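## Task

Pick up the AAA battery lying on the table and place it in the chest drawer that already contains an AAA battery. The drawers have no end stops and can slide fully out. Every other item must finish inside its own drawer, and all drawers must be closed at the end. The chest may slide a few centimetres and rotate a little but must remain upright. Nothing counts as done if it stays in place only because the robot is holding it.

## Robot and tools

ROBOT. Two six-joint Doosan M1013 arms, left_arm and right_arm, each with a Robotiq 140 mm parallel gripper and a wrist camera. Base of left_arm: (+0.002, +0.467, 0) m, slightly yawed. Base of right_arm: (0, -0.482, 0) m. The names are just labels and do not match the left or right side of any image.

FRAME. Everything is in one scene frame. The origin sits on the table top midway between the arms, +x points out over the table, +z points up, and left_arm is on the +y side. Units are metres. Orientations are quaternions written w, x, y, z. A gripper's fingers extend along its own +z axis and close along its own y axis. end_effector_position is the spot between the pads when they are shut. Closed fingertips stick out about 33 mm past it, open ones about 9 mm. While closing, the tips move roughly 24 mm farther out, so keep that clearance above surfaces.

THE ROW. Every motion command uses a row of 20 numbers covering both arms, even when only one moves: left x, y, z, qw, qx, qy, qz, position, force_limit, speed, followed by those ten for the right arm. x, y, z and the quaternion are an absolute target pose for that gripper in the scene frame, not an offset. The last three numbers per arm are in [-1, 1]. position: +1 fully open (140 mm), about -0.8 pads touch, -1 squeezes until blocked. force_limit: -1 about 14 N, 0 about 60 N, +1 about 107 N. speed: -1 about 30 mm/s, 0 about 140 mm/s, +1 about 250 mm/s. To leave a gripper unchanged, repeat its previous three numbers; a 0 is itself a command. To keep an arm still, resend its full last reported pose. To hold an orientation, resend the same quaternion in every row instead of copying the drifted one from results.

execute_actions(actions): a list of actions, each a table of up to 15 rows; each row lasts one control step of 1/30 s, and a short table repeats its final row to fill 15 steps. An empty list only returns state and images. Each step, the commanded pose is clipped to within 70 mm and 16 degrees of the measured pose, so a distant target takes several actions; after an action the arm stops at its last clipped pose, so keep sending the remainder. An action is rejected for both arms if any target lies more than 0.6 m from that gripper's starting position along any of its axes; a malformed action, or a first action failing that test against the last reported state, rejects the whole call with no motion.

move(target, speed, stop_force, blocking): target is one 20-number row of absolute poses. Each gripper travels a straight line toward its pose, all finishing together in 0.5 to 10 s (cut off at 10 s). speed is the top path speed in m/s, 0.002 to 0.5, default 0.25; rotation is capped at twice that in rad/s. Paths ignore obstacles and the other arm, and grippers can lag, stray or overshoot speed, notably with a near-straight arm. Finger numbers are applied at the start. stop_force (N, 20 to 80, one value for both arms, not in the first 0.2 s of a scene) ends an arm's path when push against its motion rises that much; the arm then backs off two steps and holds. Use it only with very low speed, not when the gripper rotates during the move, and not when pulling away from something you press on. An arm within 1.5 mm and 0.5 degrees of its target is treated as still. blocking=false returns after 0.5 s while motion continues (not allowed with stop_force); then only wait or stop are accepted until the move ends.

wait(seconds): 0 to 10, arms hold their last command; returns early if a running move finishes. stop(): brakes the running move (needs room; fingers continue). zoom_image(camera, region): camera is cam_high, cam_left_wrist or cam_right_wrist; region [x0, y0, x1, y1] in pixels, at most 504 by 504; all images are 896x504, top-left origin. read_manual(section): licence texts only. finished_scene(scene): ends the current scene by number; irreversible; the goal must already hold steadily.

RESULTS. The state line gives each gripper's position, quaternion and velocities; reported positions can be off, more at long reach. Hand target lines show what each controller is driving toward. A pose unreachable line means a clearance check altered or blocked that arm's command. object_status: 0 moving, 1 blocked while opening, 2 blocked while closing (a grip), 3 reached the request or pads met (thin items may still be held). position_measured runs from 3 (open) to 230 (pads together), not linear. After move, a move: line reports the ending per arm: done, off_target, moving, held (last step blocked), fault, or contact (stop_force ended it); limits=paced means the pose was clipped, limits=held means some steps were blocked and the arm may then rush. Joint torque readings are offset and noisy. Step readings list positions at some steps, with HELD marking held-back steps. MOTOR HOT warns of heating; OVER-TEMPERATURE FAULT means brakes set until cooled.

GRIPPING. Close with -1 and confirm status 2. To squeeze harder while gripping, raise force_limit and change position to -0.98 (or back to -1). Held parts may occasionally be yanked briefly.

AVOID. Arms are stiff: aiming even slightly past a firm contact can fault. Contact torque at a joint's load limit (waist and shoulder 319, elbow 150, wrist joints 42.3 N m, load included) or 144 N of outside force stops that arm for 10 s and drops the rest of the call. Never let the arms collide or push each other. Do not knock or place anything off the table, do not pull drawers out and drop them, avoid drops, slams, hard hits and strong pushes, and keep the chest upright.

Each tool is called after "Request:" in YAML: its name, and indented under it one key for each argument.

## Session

Request:
execute_actions:
  actions: []

Scene clock: 0.00 s.
left_arm: end_effector_position=(+0.1066, +0.8858, +0.2146) position_measured=3 object_status=3 end_effector_quat_wxyz=(-0.010, +0.692, -0.209, +0.691) end_effector_velocity=(-0.000, +0.000, +0.000) end_effector_angular_velocity=(+0.000, +0.001, -0.000) | right_arm: end_effector_position=(+0.4908, -0.8066, +0.3062) position_measured=3 object_status=3 end_effector_quat_wxyz=(-0.179, -0.467, -0.584, +0.640) end_effector_velocity=(+0.000, -0.000, -0.000) end_effector_angular_velocity=(+0.001, -0.000, +0.000)
Joint positions: left_arm=[ 2.084  0.448  2.161 -1.003  1.828  4.579] | right_arm=[-0.203  0.357  1.982 -1.268  1.709  0.185]
Joint velocities: left_arm=[-0.    -0.    -0.001 -0.     0.    -0.001] | right_arm=[-0.     0.    -0.     0.001 -0.001 -0.   ]
Joint torques (N m, as the joint torque sensors report them, + toward a larger angle): no reading
Hand target (left_arm): +0.107, +0.886, +0.215; -0.010, +0.692, -0.209, +0.691
Hand target (right_arm): +0.491, -0.807, +0.306; +0.179, +0.467, +0.584, -0.640
camera_calibration (this result's frames):
cam_left_wrist: T_world_to_cam=[[-0.294047, -0.92131, -0.25441, 0.898346], [-0.411661, 0.362301, -0.836225, -0.0958913], [0.862596, -0.141158, -0.485801, 0.328635], [0, 0, 0, 1]] pos_world=[-0.0587978, 0.908786, 0.308013]
cam_right_wrist: T_world_to_cam=[[0.855104, -0.272306, -0.441188, -0.514592], [0.497115, 0.188994, 0.846852, -0.351071], [-0.147221, -0.943467, 0.296977, -0.591698], [0, 0, 0, 1]] pos_world=[0.527442, -0.632024, 0.245994]

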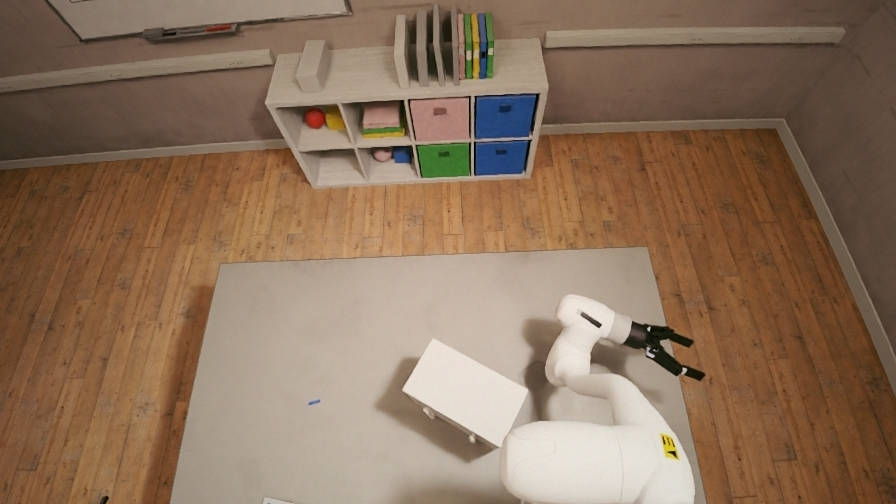

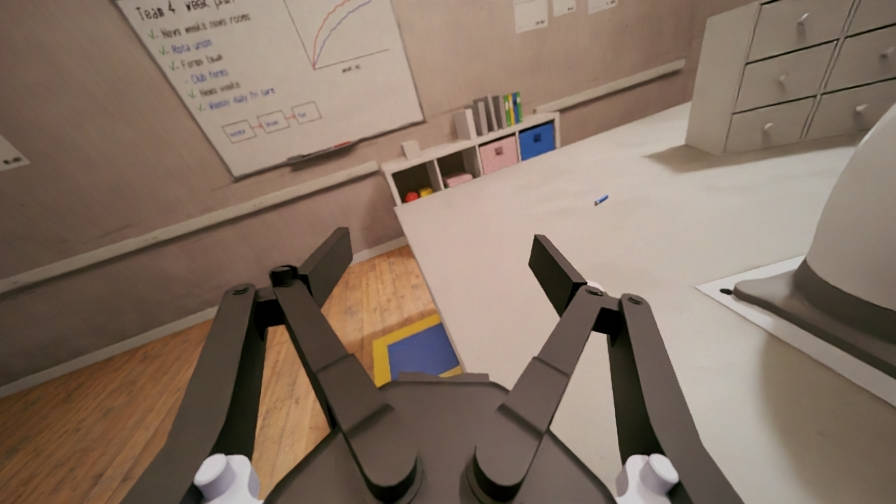

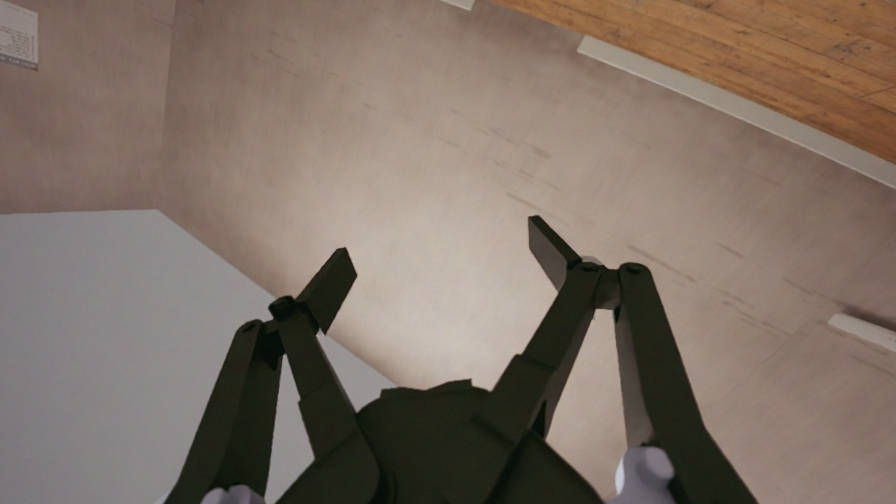

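Request:
zoom_image:
  camera: "cam_high"
  region: [390, 330, 550, 460]

Request:
zoom_image:
  camera: "cam_high"
  region: [280, 375, 350, 430]

Request:
zoom_image:
  camera: "cam_left_wrist"
  region: [670, 0, 896, 170]

Region (390, 330, 550, 460) of cam_high's 896x504 image, scaled by 3.150, with more detail than that image has; it fills the top 410 rows of this view, and the rest is white.

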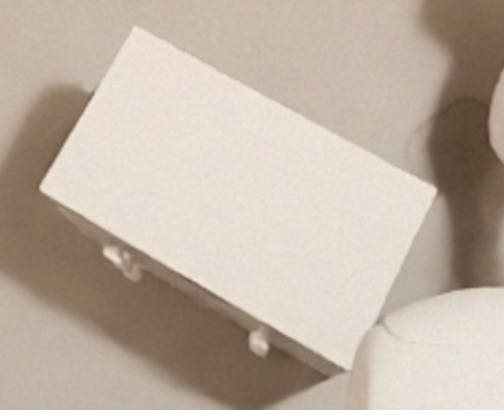

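Region (280, 375, 350, 430) of cam_high's 896x504 image, scaled by 7.200, with more detail than that image has; it fills the top 396 rows of this view, and the rest is white.

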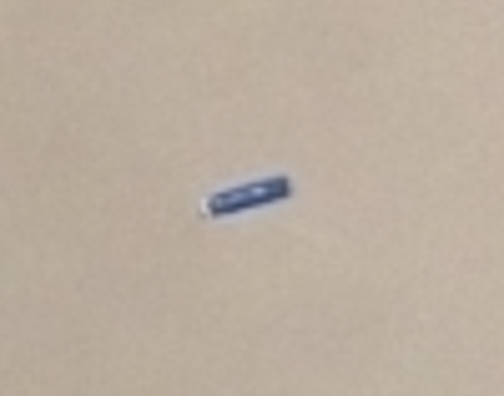

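Region (670, 0, 896, 170) of cam_left_wrist's 896x504 image, scaled by 2.230, with more detail than that image has; it fills the top 379 rows of this view, and the rest is white.

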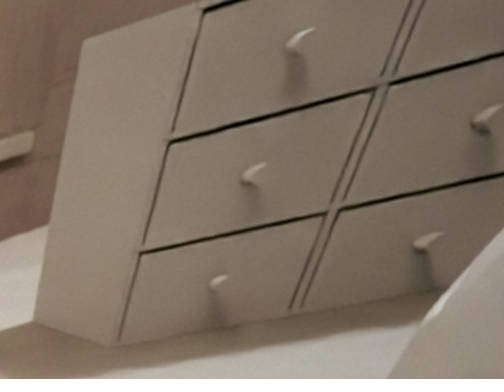

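Request:
move:
  target: [0.27, 0.85, 0.22, 0, 0.966, 0.259, 0, -0.3, -0.5, 0.5, 0.54, -0.386, 0.52, -0.0247, 0.2418, -0.6645, 0.7066, -0.2, 0, 0.5]
  speed: 0.4

Scene clock: 122.87 s.
left_arm: end_effector_position=(+0.2694, +0.8505, +0.2200) position_measured=167 object_status=3 end_effector_quat_wxyz=(-0.001, +0.966, +0.260, +0.000) end_effector_velocity=(+0.000, +0.000, +0.000) end_effector_angular_velocity=(-0.001, +0.004, +0.005) | right_arm: end_effector_position=(+0.5394, -0.3859, +0.5200) position_measured=154 object_status=3 end_effector_quat_wxyz=(+0.025, -0.241, +0.665, -0.706) end_effector_velocity=(-0.000, +0.001, +0.000) end_effector_angular_velocity=(-0.000, +0.003, +0.001)
Joint positions: left_arm=[ 1.064 -0.08   2.051  0.001  1.169  1.932] | right_arm=[ 0.6    0.124  1.906 -1.42   1.865 -1.403]
Joint velocities: left_arm=[-0.002  0.002 -0.003  0.003  0.004 -0.008] | right_arm=[ 0.001 -0.    -0.001  0.001 -0.    -0.003]
Joint torques (N m, as the joint torque sensors report them, + toward a larger angle): left_arm=[ -0.72 -32.54 -36.59   4.45  -0.47   0.34] | right_arm=[  9.48 -37.52 -36.32  -0.22   0.97  -0.23]
Hand target (left_arm): +0.269, +0.850, +0.220; -0.001, +0.966, +0.260, -0.000
Hand target (right_arm): +0.539, -0.386, +0.520; +0.025, -0.241, +0.665, -0.706
Off the commanded pose (left_arm): 0.001 m, 0 deg.
Off the commanded pose (right_arm): 0.001 m, 0 deg.
move: done
camera_calibration (this result's frames):
cam_left_wrist: T_world_to_cam=[[0.544406, -0.838673, 0.0158265, 0.559453], [-0.750093, -0.478287, 0.456729, 0.510048], [-0.375477, -0.260517, -0.889465, 0.709796], [0, 0, 0, 1]] pos_world=[0.344526, 0.898061, 0.389531]
cam_right_wrist: T_world_to_cam=[[-0.154946, -0.0285389, -0.987511, 0.575722], [0.63917, 0.75929, -0.122232, 0.0115589], [0.753296, -0.650126, -0.0994074, -0.417541], [0, 0, 0, 1]] pos_world=[0.396349, -0.2638, 0.528438]

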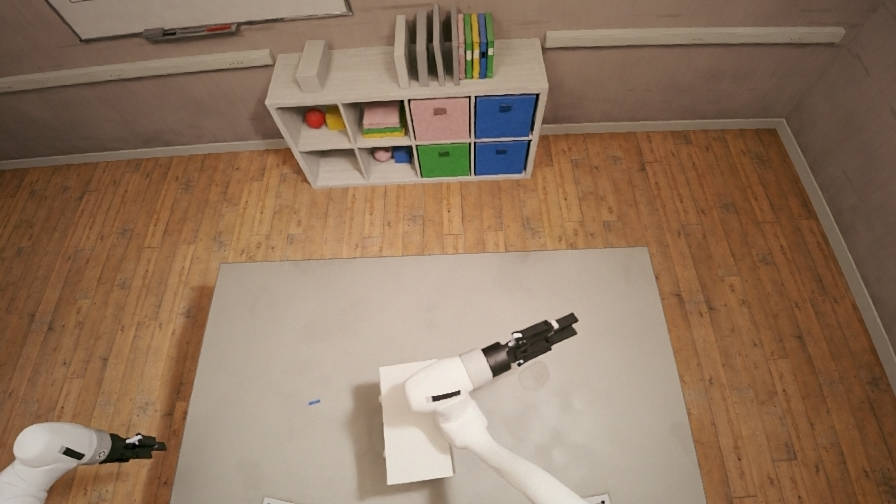

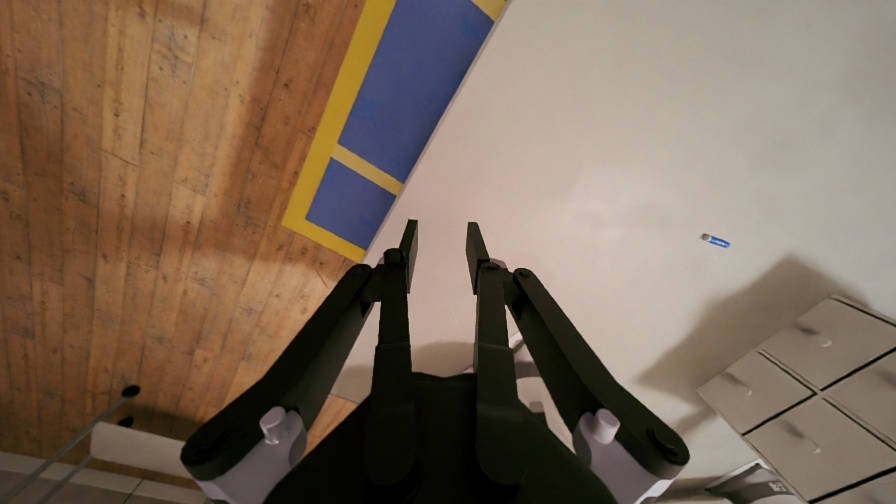

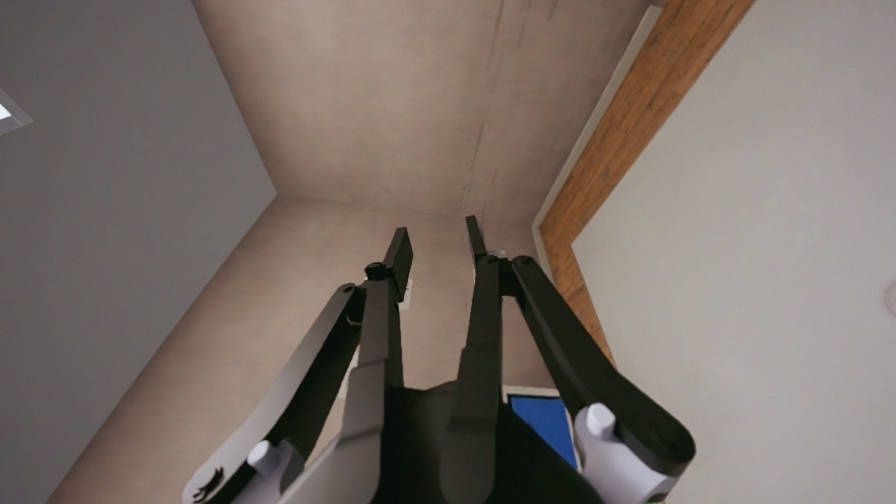

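Request:
execute_actions:
  actions: []

Scene clock: 172.57 s.
left_arm: end_effector_position=(+0.2695, +0.8504, +0.2200) position_measured=167 object_status=3 end_effector_quat_wxyz=(-0.001, +0.966, +0.260, -0.000) end_effector_velocity=(-0.000, -0.000, +0.000) end_effector_angular_velocity=(+0.000, -0.000, +0.001) | right_arm: end_effector_position=(+0.5394, -0.3859, +0.5200) position_measured=154 object_status=3 end_effector_quat_wxyz=(+0.025, -0.241, +0.665, -0.706) end_effector_velocity=(+0.000, +0.001, +0.000) end_effector_angular_velocity=(-0.001, -0.000, +0.003)
Joint positions: left_arm=[ 1.063 -0.079  2.051  0.002  1.169  1.932] | right_arm=[ 0.6    0.124  1.906 -1.42   1.865 -1.403]
Joint velocities: left_arm=[ 0.    -0.001  0.     0.    -0.    -0.001] | right_arm=[ 0.002 -0.    -0.    -0.001 -0.    -0.001]
Joint torques (N m, as the joint torque sensors report them, + toward a larger angle): left_arm=[ -0.44 -31.12 -36.37   4.16  -0.52  -0.09] | right_arm=[  4.71 -37.57 -35.04  -0.21   0.8   -0.28]
Hand target (left_arm): +0.269, +0.850, +0.220; -0.001, +0.966, +0.260, -0.000
Hand target (right_arm): +0.539, -0.386, +0.520; +0.025, -0.241, +0.665, -0.706
Off the commanded pose (left_arm): 0.001 m, 0 deg.
Off the commanded pose (right_arm): 0.001 m, 0 deg.
camera_calibration (this result's frames):
cam_left_wrist: T_world_to_cam=[[0.544527, -0.838595, 0.0157415, 0.559335], [-0.74984, -0.478315, 0.457115, 0.50996], [-0.375805, -0.260715, -0.889268, 0.709988], [0, 0, 0, 1]] pos_world=[0.344632, 0.898082, 0.389455]
cam_right_wrist: T_world_to_cam=[[-0.155041, -0.0285082, -0.987497, 0.575812], [0.639118, 0.759329, -0.122265, 0.0115874], [0.75332, -0.650083, -0.099507, -0.417461], [0, 0, 0, 1]] pos_world=[0.39635, -0.263767, 0.528489]

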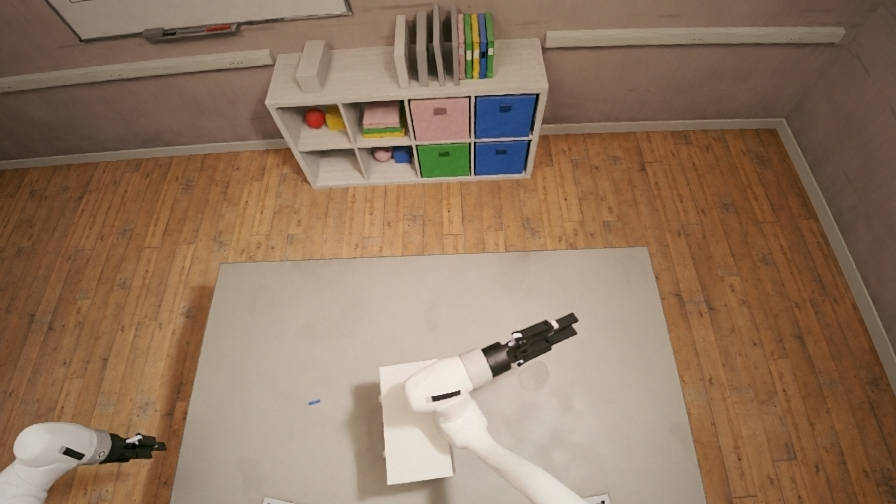

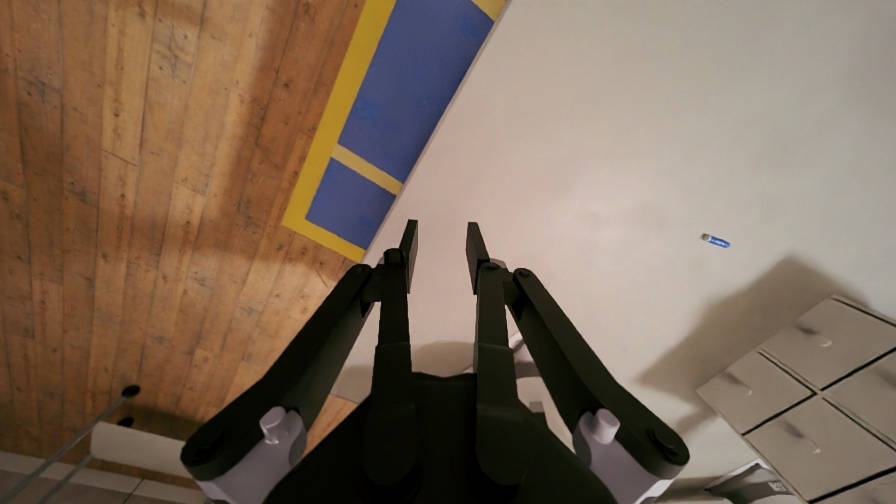

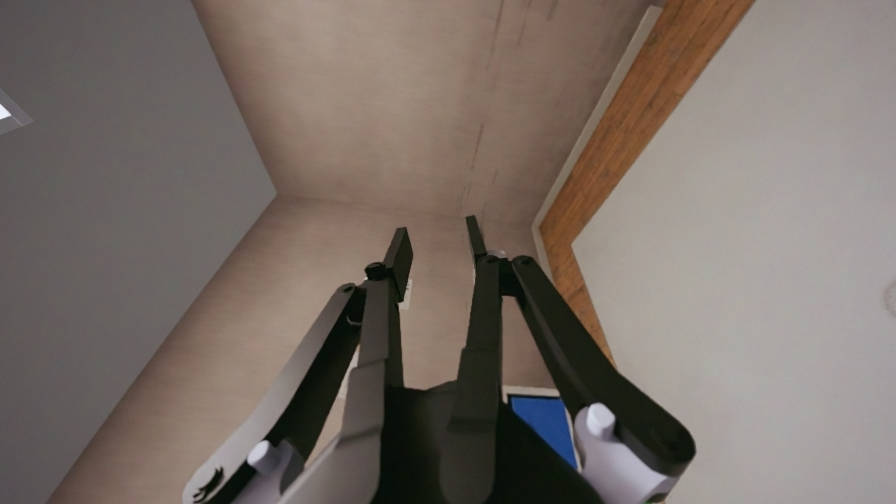

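Request:
zoom_image:
  camera: "cam_high"
  region: [340, 300, 640, 504]

Region (340, 300, 640, 504) of cam_high's 896x504 image, scaled by 1.680, with more detail than that image has; it fills the top 343 rows of this view, and the rest is white.

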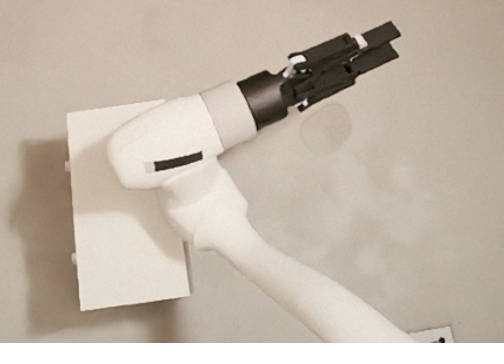

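Request:
move:
  target: [0.42,0.42,0.25,0.2056,0.7792,0.4964,-0.3228,-1,0,0, 0.50,-0.72,0.56,0.5534,0.4402,-0.5534,0.4402,-0.2,0,0]
  speed: 0.3

Scene clock: 295.37 s.
left_arm: end_effector_position=(+0.4194, +0.4201, +0.2499) position_measured=233 object_status=3 end_effector_quat_wxyz=(+0.205, +0.779, +0.496, -0.323) end_effector_velocity=(+0.000, -0.001, +0.000) end_effector_angular_velocity=(-0.001, +0.002, +0.001) | right_arm: end_effector_position=(+0.5003, -0.7200, +0.5600) position_measured=154 object_status=3 end_effector_quat_wxyz=(+0.554, +0.440, -0.553, +0.440) end_effector_velocity=(+0.000, -0.001, -0.000) end_effector_angular_velocity=(+0.000, +0.002, -0.000)
Joint positions: left_arm=[ 0.423  0.097  2.007 -0.58   1.595  0.84 ] | right_arm=[-0.025  0.1    1.855 -1.45   1.863 -2.74 ]
Joint velocities: left_arm=[-0.001  0.     0.    -0.002  0.    -0.002] | right_arm=[-0.002  0.    -0.    -0.001 -0.002 -0.002]
Joint torques (N m, as the joint torque sensors report them, + toward a larger angle): left_arm=[  0.39 -45.16 -31.77   1.92   0.87  -0.2 ] | right_arm=[ -1.13 -38.94 -34.85  -1.79   0.49  -0.39]
Hand target (left_arm): +0.419, +0.420, +0.250; +0.205, +0.779, +0.496, -0.323
Hand target (right_arm): +0.500, -0.720, +0.560; +0.554, +0.440, -0.553, +0.440
Off the commanded pose (left_arm): 0.001 m, 0 deg.
Off the commanded pose (right_arm): 0.000 m, 0 deg.
move: done
camera_calibration (this result's frames):
cam_left_wrist: T_world_to_cam=[[0.925003, -0.379246, -0.023293, -0.226444], [-0.095884, -0.292307, 0.951505, -0.0730308], [-0.367663, -0.877912, -0.306749, 0.791029], [0, 0, 0, 1]] pos_world=[0.493291, 0.587228, 0.306862]
cam_right_wrist: T_world_to_cam=[[-0.954838, 0.25219, -0.157111, 0.736962], [0.25385, 0.4176, -0.872451, 0.661976], [-0.154414, -0.872932, -0.462759, -0.104103], [0, 0, 0, 1]] pos_world=[0.519562, -0.55317, 0.645151]

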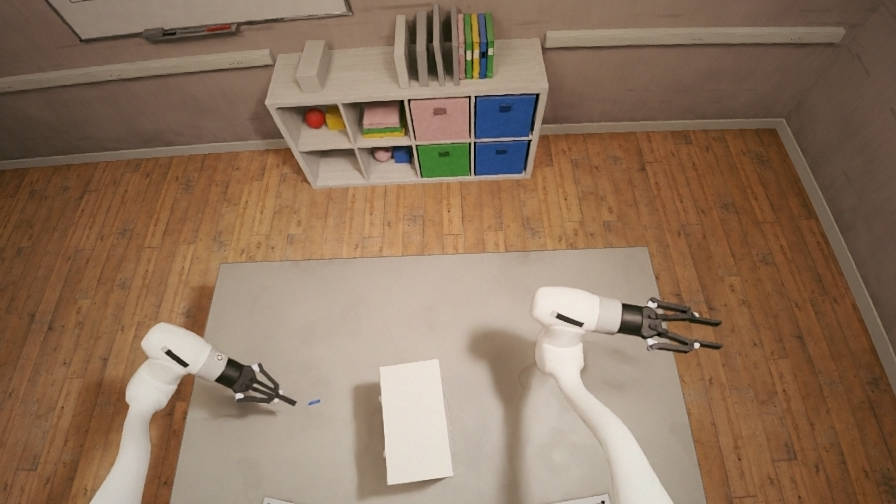

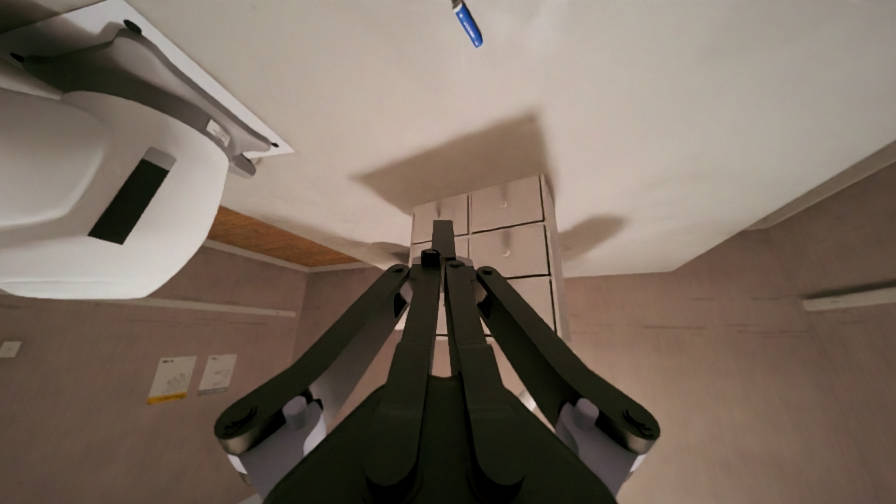

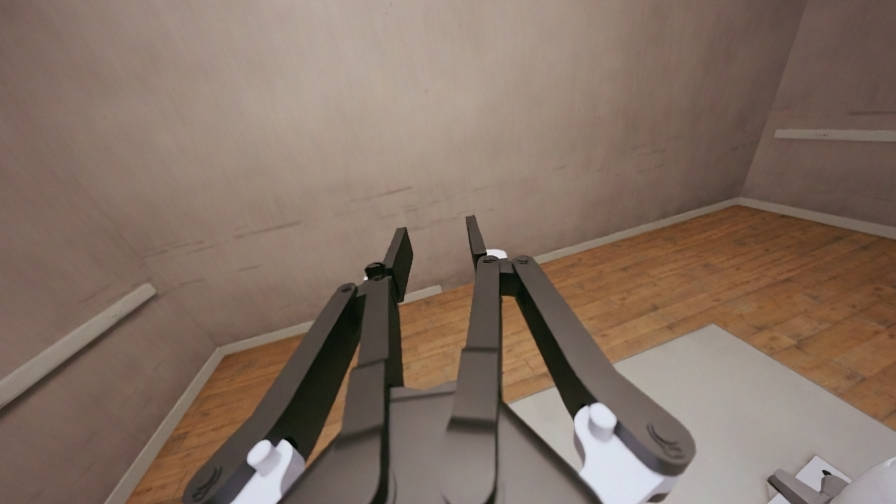

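Request:
zoom_image:
  camera: "cam_high"
  region: [360, 330, 560, 504]

Request:
zoom_image:
  camera: "cam_left_wrist"
  region: [370, 150, 610, 350]

Region (360, 330, 560, 504) of cam_high's 896x504 image, scaled by 2.520, with more detail than that image has; it fills the top 438 rows of this view, and the rest is white.

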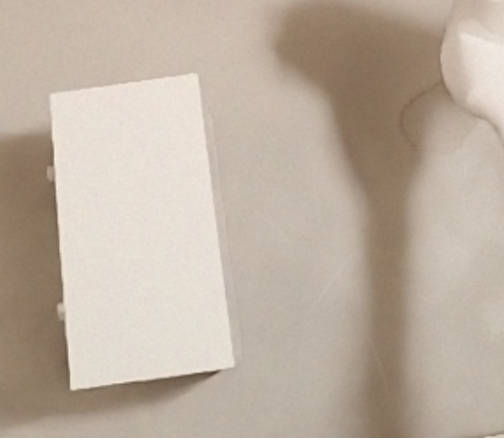

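Region (370, 150, 610, 350) of cam_left_wrist's 896x504 image, scaled by 2.100, with more detail than that image has.

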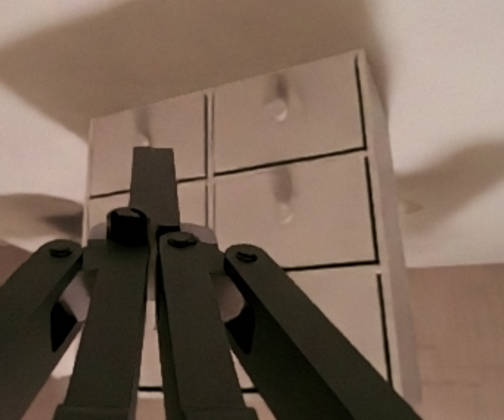

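Request:
move:
  target: [0.236,0.165,0.115,0.2056,0.7792,0.4964,-0.3228,-1,0,0, 0.50,-0.72,0.56,0.5534,0.4402,-0.5534,0.4402,-0.2,0,0]
  speed: 0.25

Scene clock: 307.67 s.
left_arm: end_effector_position=(+0.2358, +0.1654, +0.1150) position_measured=233 object_status=3 end_effector_quat_wxyz=(+0.206, +0.779, +0.496, -0.323) end_effector_velocity=(-0.000, -0.001, -0.001) end_effector_angular_velocity=(+0.000, +0.001, +0.001) | right_arm: end_effector_position=(+0.5000, -0.7200, +0.5600) position_measured=154 object_status=3 end_effector_quat_wxyz=(+0.553, +0.440, -0.553, +0.440) end_effector_velocity=(-0.001, -0.000, +0.000) end_effector_angular_velocity=(-0.001, +0.000, -0.002)
Joint positions: left_arm=[-0.184 -0.039  2.465 -0.95   1.049  0.717] | right_arm=[-0.025  0.099  1.856 -1.449  1.863 -2.74 ]
Joint velocities: left_arm=[-0.003  0.002  0.    -0.003 -0.002 -0.001] | right_arm=[-0.001 -0.    -0.    -0.001  0.002 -0.   ]
Joint torques (N m, as the joint torque sensors report them, + toward a larger angle): left_arm=[ -1.15 -21.65 -23.92   0.54   0.53   0.06] | right_arm=[  4.32 -39.39 -34.37  -1.63   0.87  -0.12]
Hand target (left_arm): +0.236, +0.165, +0.115; +0.206, +0.779, +0.496, -0.323
Hand target (right_arm): +0.500, -0.720, +0.560; +0.553, +0.440, -0.553, +0.440
Off the commanded pose (left_arm): 0.000 m, 0 deg.
Off the commanded pose (right_arm): 0.000 m, 0 deg.
move: done
camera_calibration (this result's frames):
cam_left_wrist: T_world_to_cam=[[0.925137, -0.378962, -0.0225829, -0.156495], [-0.0960776, -0.291268, 0.951805, -0.0369569], [-0.367275, -0.87838, -0.305872, 0.458429], [0, 0, 0, 1]] pos_world=[0.309598, 0.332605, 0.171862]
cam_right_wrist: T_world_to_cam=[[-0.95479, 0.25231, -0.157212, 0.736754], [0.254128, 0.418321, -0.872024, 0.662204], [-0.154255, -0.872552, -0.463528, -0.103553], [0, 0, 0, 1]] pos_world=[0.519187, -0.55326, 0.645285]

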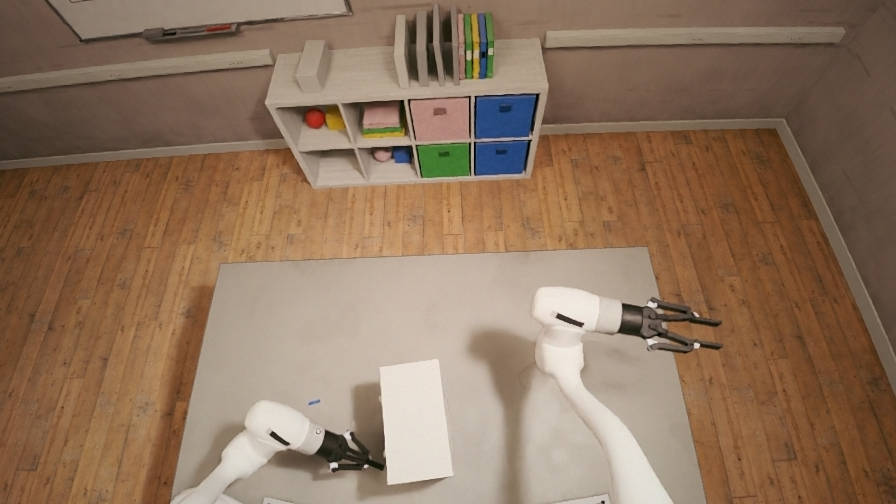

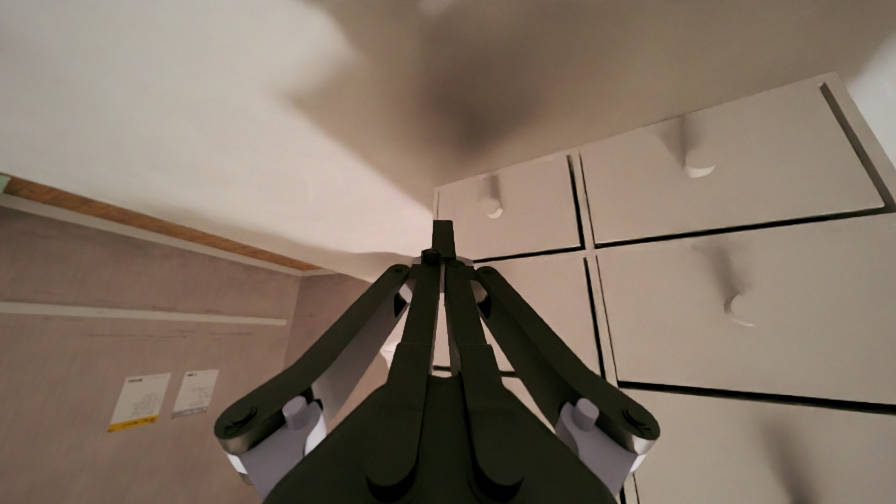

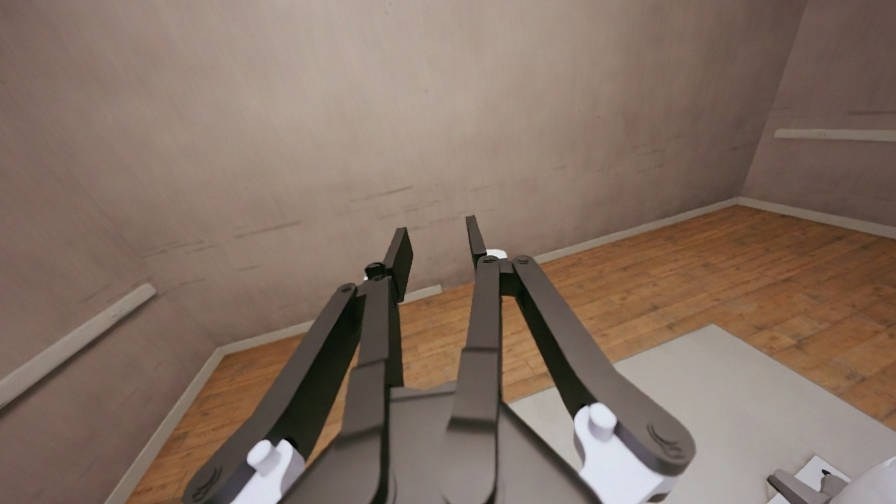

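Request:
move:
  target: [0.235,0.066,0.115,0.2056,0.7792,0.4964,-0.3228,-1,0,0, 0.50,-0.72,0.56,0.5534,0.4402,-0.5534,0.4402,-0.2,0,0]
  speed: 0.04

Request:
zoom_image:
  camera: "cam_high"
  region: [360, 330, 560, 504]

Scene clock: 320.83 s.
left_arm: end_effector_position=(+0.2349, +0.0661, +0.1150) position_measured=233 object_status=3 end_effector_quat_wxyz=(+0.206, +0.779, +0.496, -0.323) end_effector_velocity=(-0.000, -0.001, +0.000) end_effector_angular_velocity=(-0.000, -0.001, -0.000) | right_arm: end_effector_position=(+0.5000, -0.7200, +0.5600) position_measured=154 object_status=3 end_effector_quat_wxyz=(+0.553, +0.440, -0.553, +0.440) end_effector_velocity=(+0.000, +0.000, +0.000) end_effector_angular_velocity=(-0.000, +0.001, +0.000)
Joint positions: left_arm=[-0.429  0.022  2.405 -1.079  0.912  0.615] | right_arm=[-0.025  0.099  1.856 -1.449  1.863 -2.74 ]
Joint velocities: left_arm=[-0.003 -0.    -0.001 -0.001 -0.001 -0.001] | right_arm=[ 0.     0.     0.    -0.     0.    -0.001]
Joint torques (N m, as the joint torque sensors report them, + toward a larger angle): left_arm=[ -2.62 -29.81 -24.91  -1.2   -0.12  -0.01] | right_arm=[ -0.2  -42.15 -35.71  -1.91   0.34  -0.54]
Hand target (left_arm): +0.235, +0.066, +0.115; +0.206, +0.779, +0.496, -0.323
Hand target (right_arm): +0.500, -0.720, +0.560; +0.553, +0.440, -0.553, +0.440
Off the commanded pose (left_arm): 0.000 m, 0 deg.
Off the commanded pose (right_arm): 0.000 m, 0 deg.
move: done
camera_calibration (this result's frames):
cam_left_wrist: T_world_to_cam=[[0.925245, -0.378663, -0.0231583, -0.193317], [-0.0955091, -0.29158, 0.951766, -0.0660689], [-0.367151, -0.878405, -0.305949, 0.370877], [0, 0, 0, 1]] pos_world=[0.308723, 0.233314, 0.171875]
cam_right_wrist: T_world_to_cam=[[-0.95479, 0.252309, -0.157212, 0.736753], [0.254128, 0.418322, -0.872024, 0.662204], [-0.154254, -0.872552, -0.463529, -0.103553], [0, 0, 0, 1]] pos_world=[0.519187, -0.553259, 0.645285]

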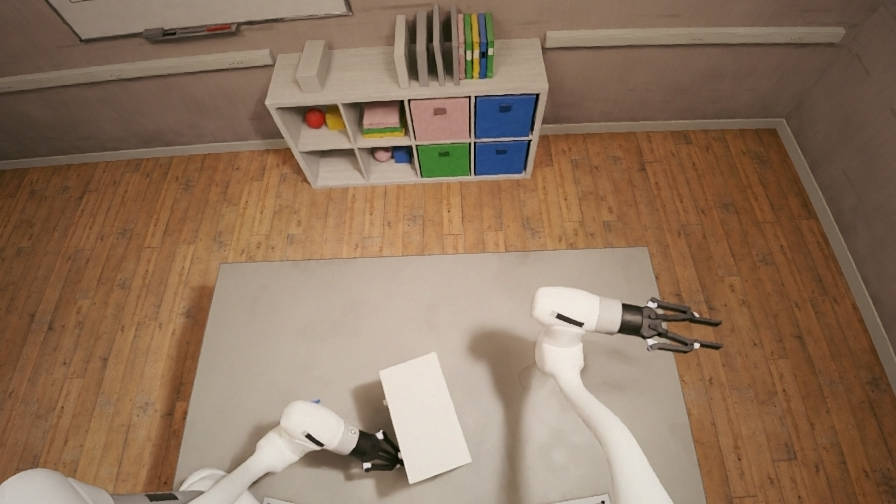

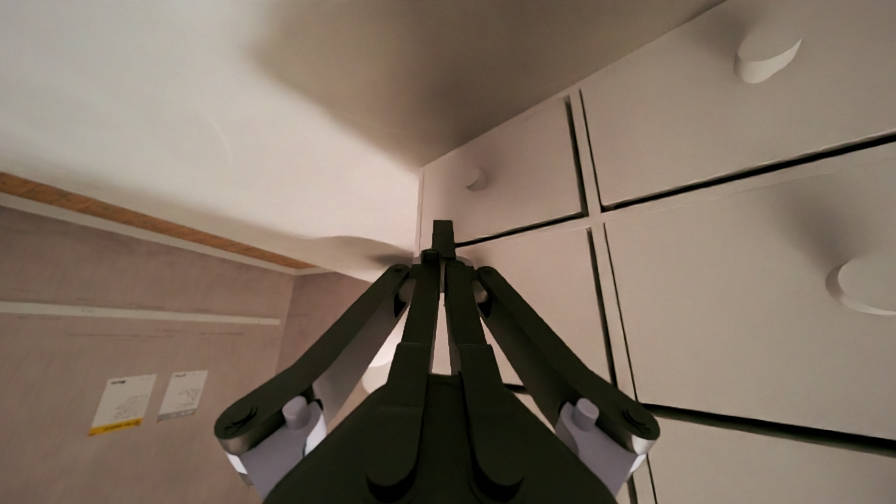

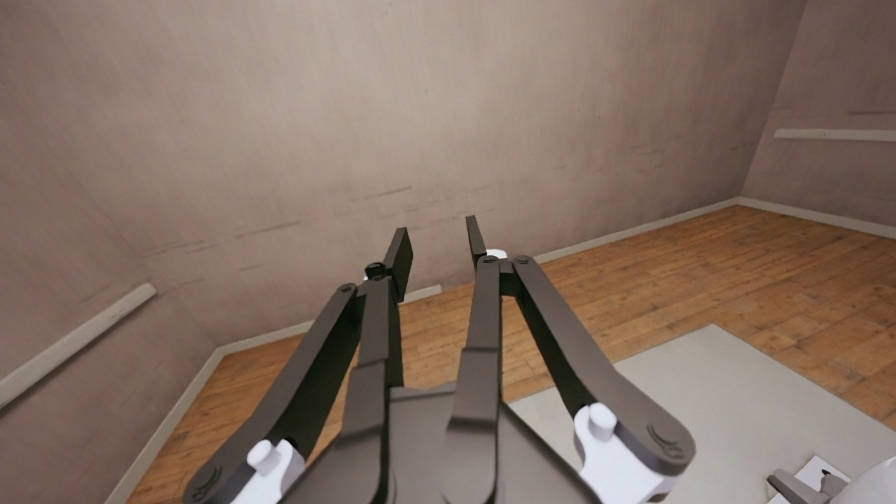

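Region (360, 330, 560, 504) of cam_high's 896x504 image, scaled by 2.520, with more detail than that image has; it fills the top 438 rows of this view, and the rest is white.

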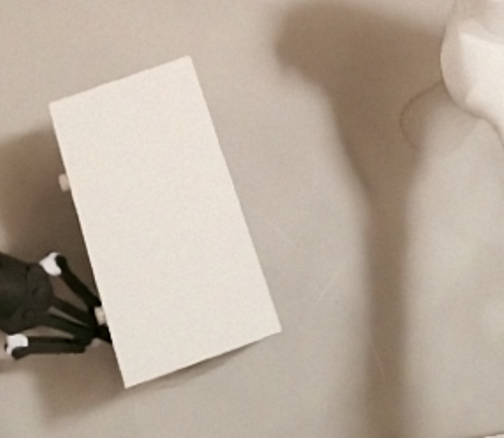

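Request:
move:
  target: [0.249,0.083,0.115,0.2330,0.7330,0.5625,-0.3036,-1,0,0, 0.50,-0.72,0.56,0.5534,0.4402,-0.5534,0.4402,-0.2,0,0]
  speed: 0.1

Request:
move:
  target: [0.2435,0.0015,0.115,0.2682,0.6590,0.6476,-0.2730,-1,0,0, 0.50,-0.72,0.56,0.5534,0.4402,-0.5534,0.4402,-0.2,0,0]
  speed: 0.05

Request:
zoom_image:
  camera: "cam_high"
  region: [360, 330, 560, 504]

Scene clock: 430.80 s.
left_arm: end_effector_position=(+0.2490, +0.0829, +0.1150) position_measured=233 object_status=3 end_effector_quat_wxyz=(+0.233, +0.733, +0.562, -0.304) end_effector_velocity=(+0.001, +0.000, +0.000) end_effector_angular_velocity=(+0.000, -0.001, +0.008) | right_arm: end_effector_position=(+0.5000, -0.7200, +0.5600) position_measured=154 object_status=3 end_effector_quat_wxyz=(+0.553, +0.440, -0.553, +0.440) end_effector_velocity=(-0.000, +0.000, +0.000) end_effector_angular_velocity=(-0.001, -0.001, -0.001)
Joint positions: left_arm=[-0.396 -0.037  2.463 -1.151  0.829  0.561] | right_arm=[-0.025  0.099  1.856 -1.449  1.863 -2.74 ]
Joint velocities: left_arm=[ 0.    -0.003  0.002 -0.003 -0.005 -0.003] | right_arm=[-0.     0.     0.    -0.     0.001  0.001]
Joint torques (N m, as the joint torque sensors report them, + toward a larger angle): left_arm=[ -0.64 -22.83 -26.73   0.08   0.39  -0.04] | right_arm=[  1.87 -39.44 -36.37  -1.74   0.44  -0.24]
Hand target (left_arm): +0.249, +0.083, +0.115; +0.233, +0.733, +0.562, -0.304
Hand target (right_arm): +0.500, -0.720, +0.560; +0.553, +0.440, -0.553, +0.440
Off the commanded pose (left_arm): 0.000 m, 0 deg.
Off the commanded pose (right_arm): 0.000 m, 0 deg.
move: done
camera_calibration (this result's frames):
cam_left_wrist: T_world_to_cam=[[0.976842, -0.212691, -0.0233021, -0.226545], [-0.0434325, -0.303749, 0.951761, -0.0717679], [-0.209509, -0.928708, -0.305953, 0.355643], [0, 0, 0, 1]] pos_world=[0.292692, 0.260305, 0.171837]
cam_right_wrist: T_world_to_cam=[[-0.95479, 0.252309, -0.157212, 0.736753], [0.254128, 0.418322, -0.872024, 0.662205], [-0.154254, -0.872552, -0.463529, -0.103553], [0, 0, 0, 1]] pos_world=[0.519187, -0.553259, 0.645285]

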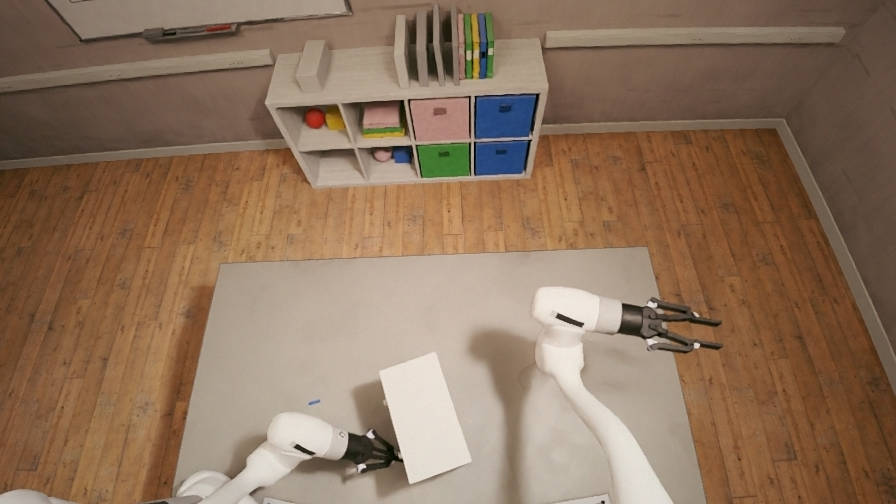

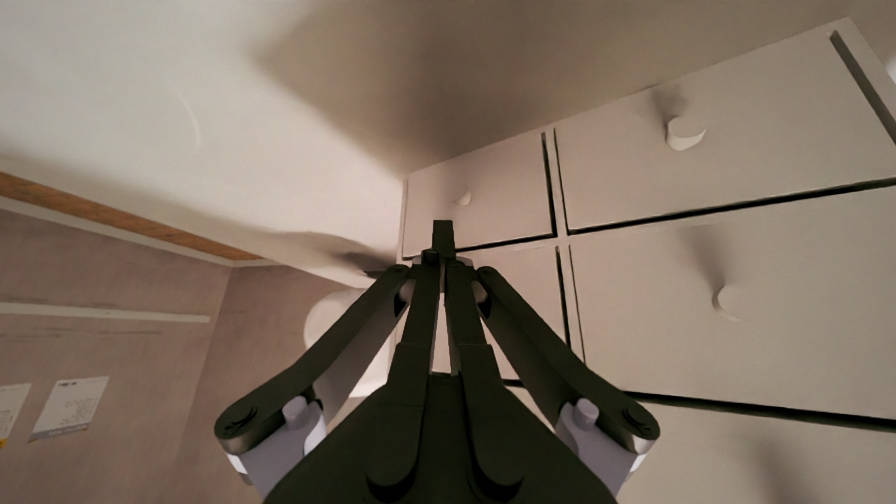

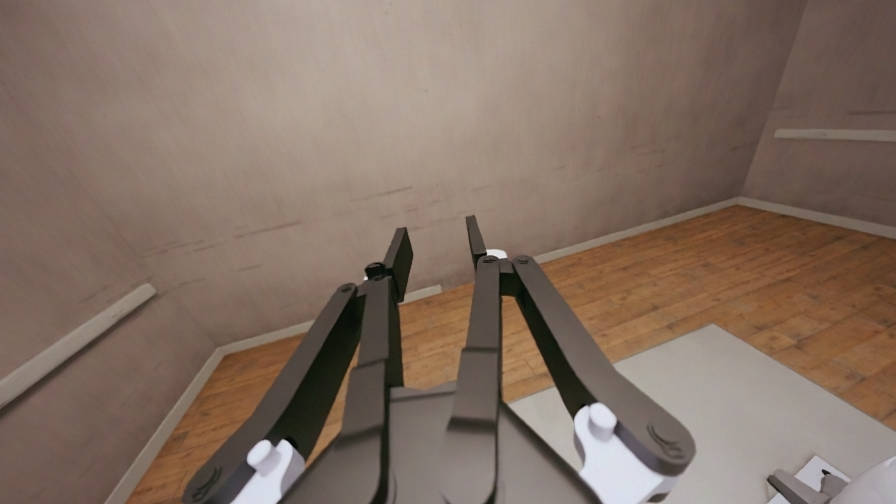

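Scene clock: 433.57 s.
left_arm: end_effector_position=(+0.2435, +0.0015, +0.1151) position_measured=233 object_status=3 end_effector_quat_wxyz=(+0.268, +0.659, +0.647, -0.273) end_effector_velocity=(-0.001, -0.001, -0.001) end_effector_angular_velocity=(+0.001, +0.000, +0.002) | right_arm: end_effector_position=(+0.5000, -0.7200, +0.5600) position_measured=154 object_status=3 end_effector_quat_wxyz=(+0.553, +0.440, -0.553, +0.440) end_effector_velocity=(-0.000, +0.000, +0.000) end_effector_angular_velocity=(+0.000, -0.001, -0.000)
Joint positions: left_arm=[-0.681 -0.052  2.477 -1.429  0.498  0.405] | right_arm=[-0.025  0.099  1.856 -1.449  1.863 -2.74 ]
Joint velocities: left_arm=[-0.004  0.001  0.001 -0.005 -0.004  0.001] | right_arm=[ 0.001 -0.    -0.     0.001  0.001  0.001]
Joint torques (N m, as the joint torque sensors report them, + toward a larger angle): left_arm=[ -1.76 -22.12 -26.65  -1.19   0.21   0.3 ] | right_arm=[  2.44 -40.46 -36.15  -1.45   0.41  -0.66]
Hand target (left_arm): +0.243, +0.001, +0.115; +0.268, +0.659, +0.647, -0.273
Hand target (right_arm): +0.500, -0.720, +0.560; +0.553, +0.440, -0.553, +0.440
Off the commanded pose (left_arm): 0.000 m, 0 deg.
Off the commanded pose (right_arm): 0.000 m, 0 deg.
move: done
camera_calibration (this result's frames):
cam_left_wrist: T_world_to_cam=[[0.999275, 0.0301546, -0.0232367, -0.244316], [0.0313363, -0.304949, 0.951853, -0.11504], [0.0216167, -0.951891, -0.305673, 0.2227], [0, 0, 0, 1]] pos_world=[0.24293, 0.184272, 0.171897]
cam_right_wrist: T_world_to_cam=[[-0.95479, 0.252309, -0.157212, 0.736753], [0.254128, 0.418322, -0.872024, 0.662205], [-0.154254, -0.872552, -0.463529, -0.103552], [0, 0, 0, 1]] pos_world=[0.519187, -0.553259, 0.645285]

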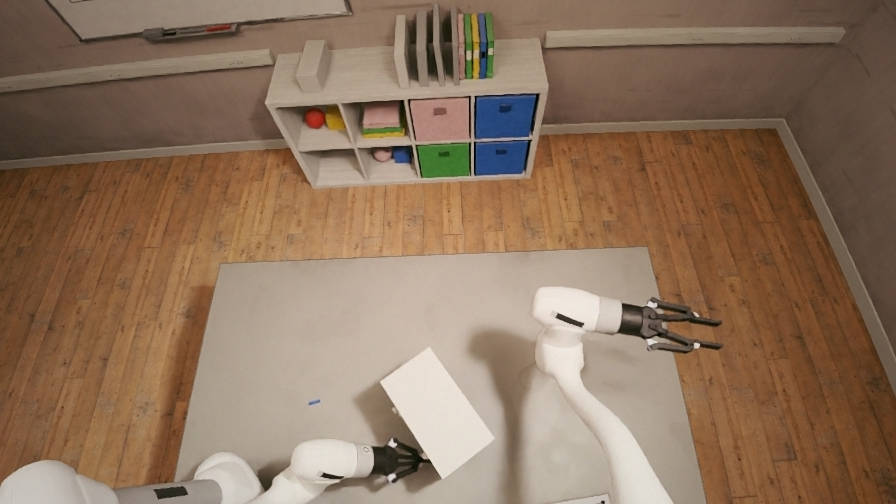

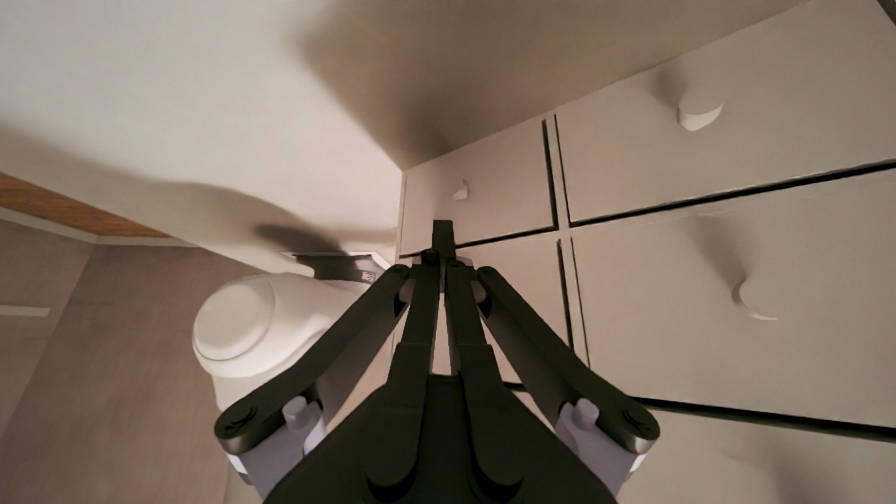

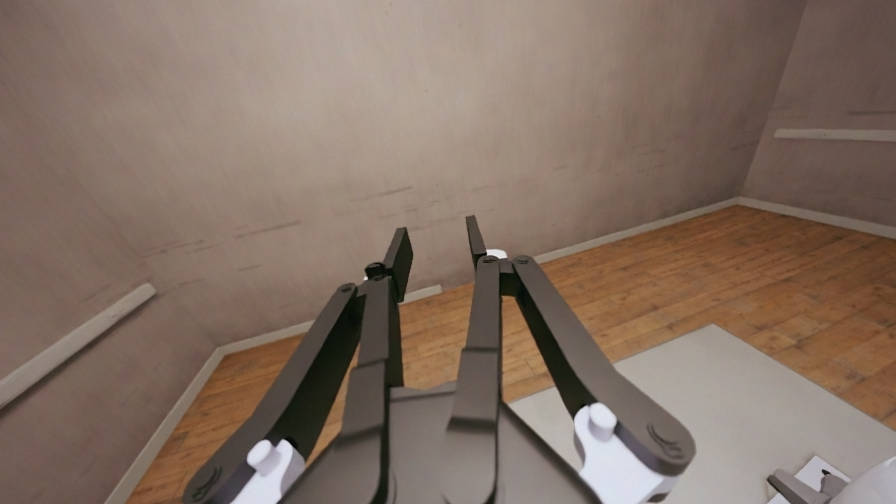

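Region (360, 330, 560, 504) of cam_high's 896x504 image, scaled by 2.520, with more detail than that image has; it fills the top 438 rows of this view, and the rest is white.

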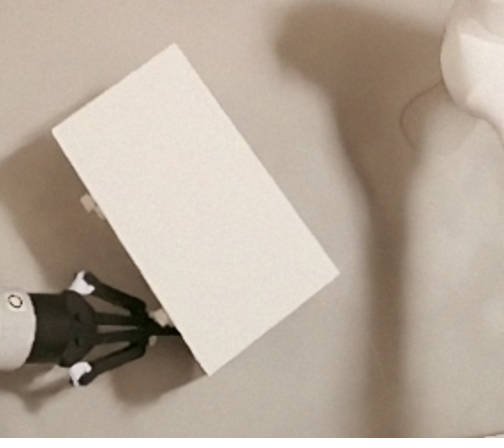

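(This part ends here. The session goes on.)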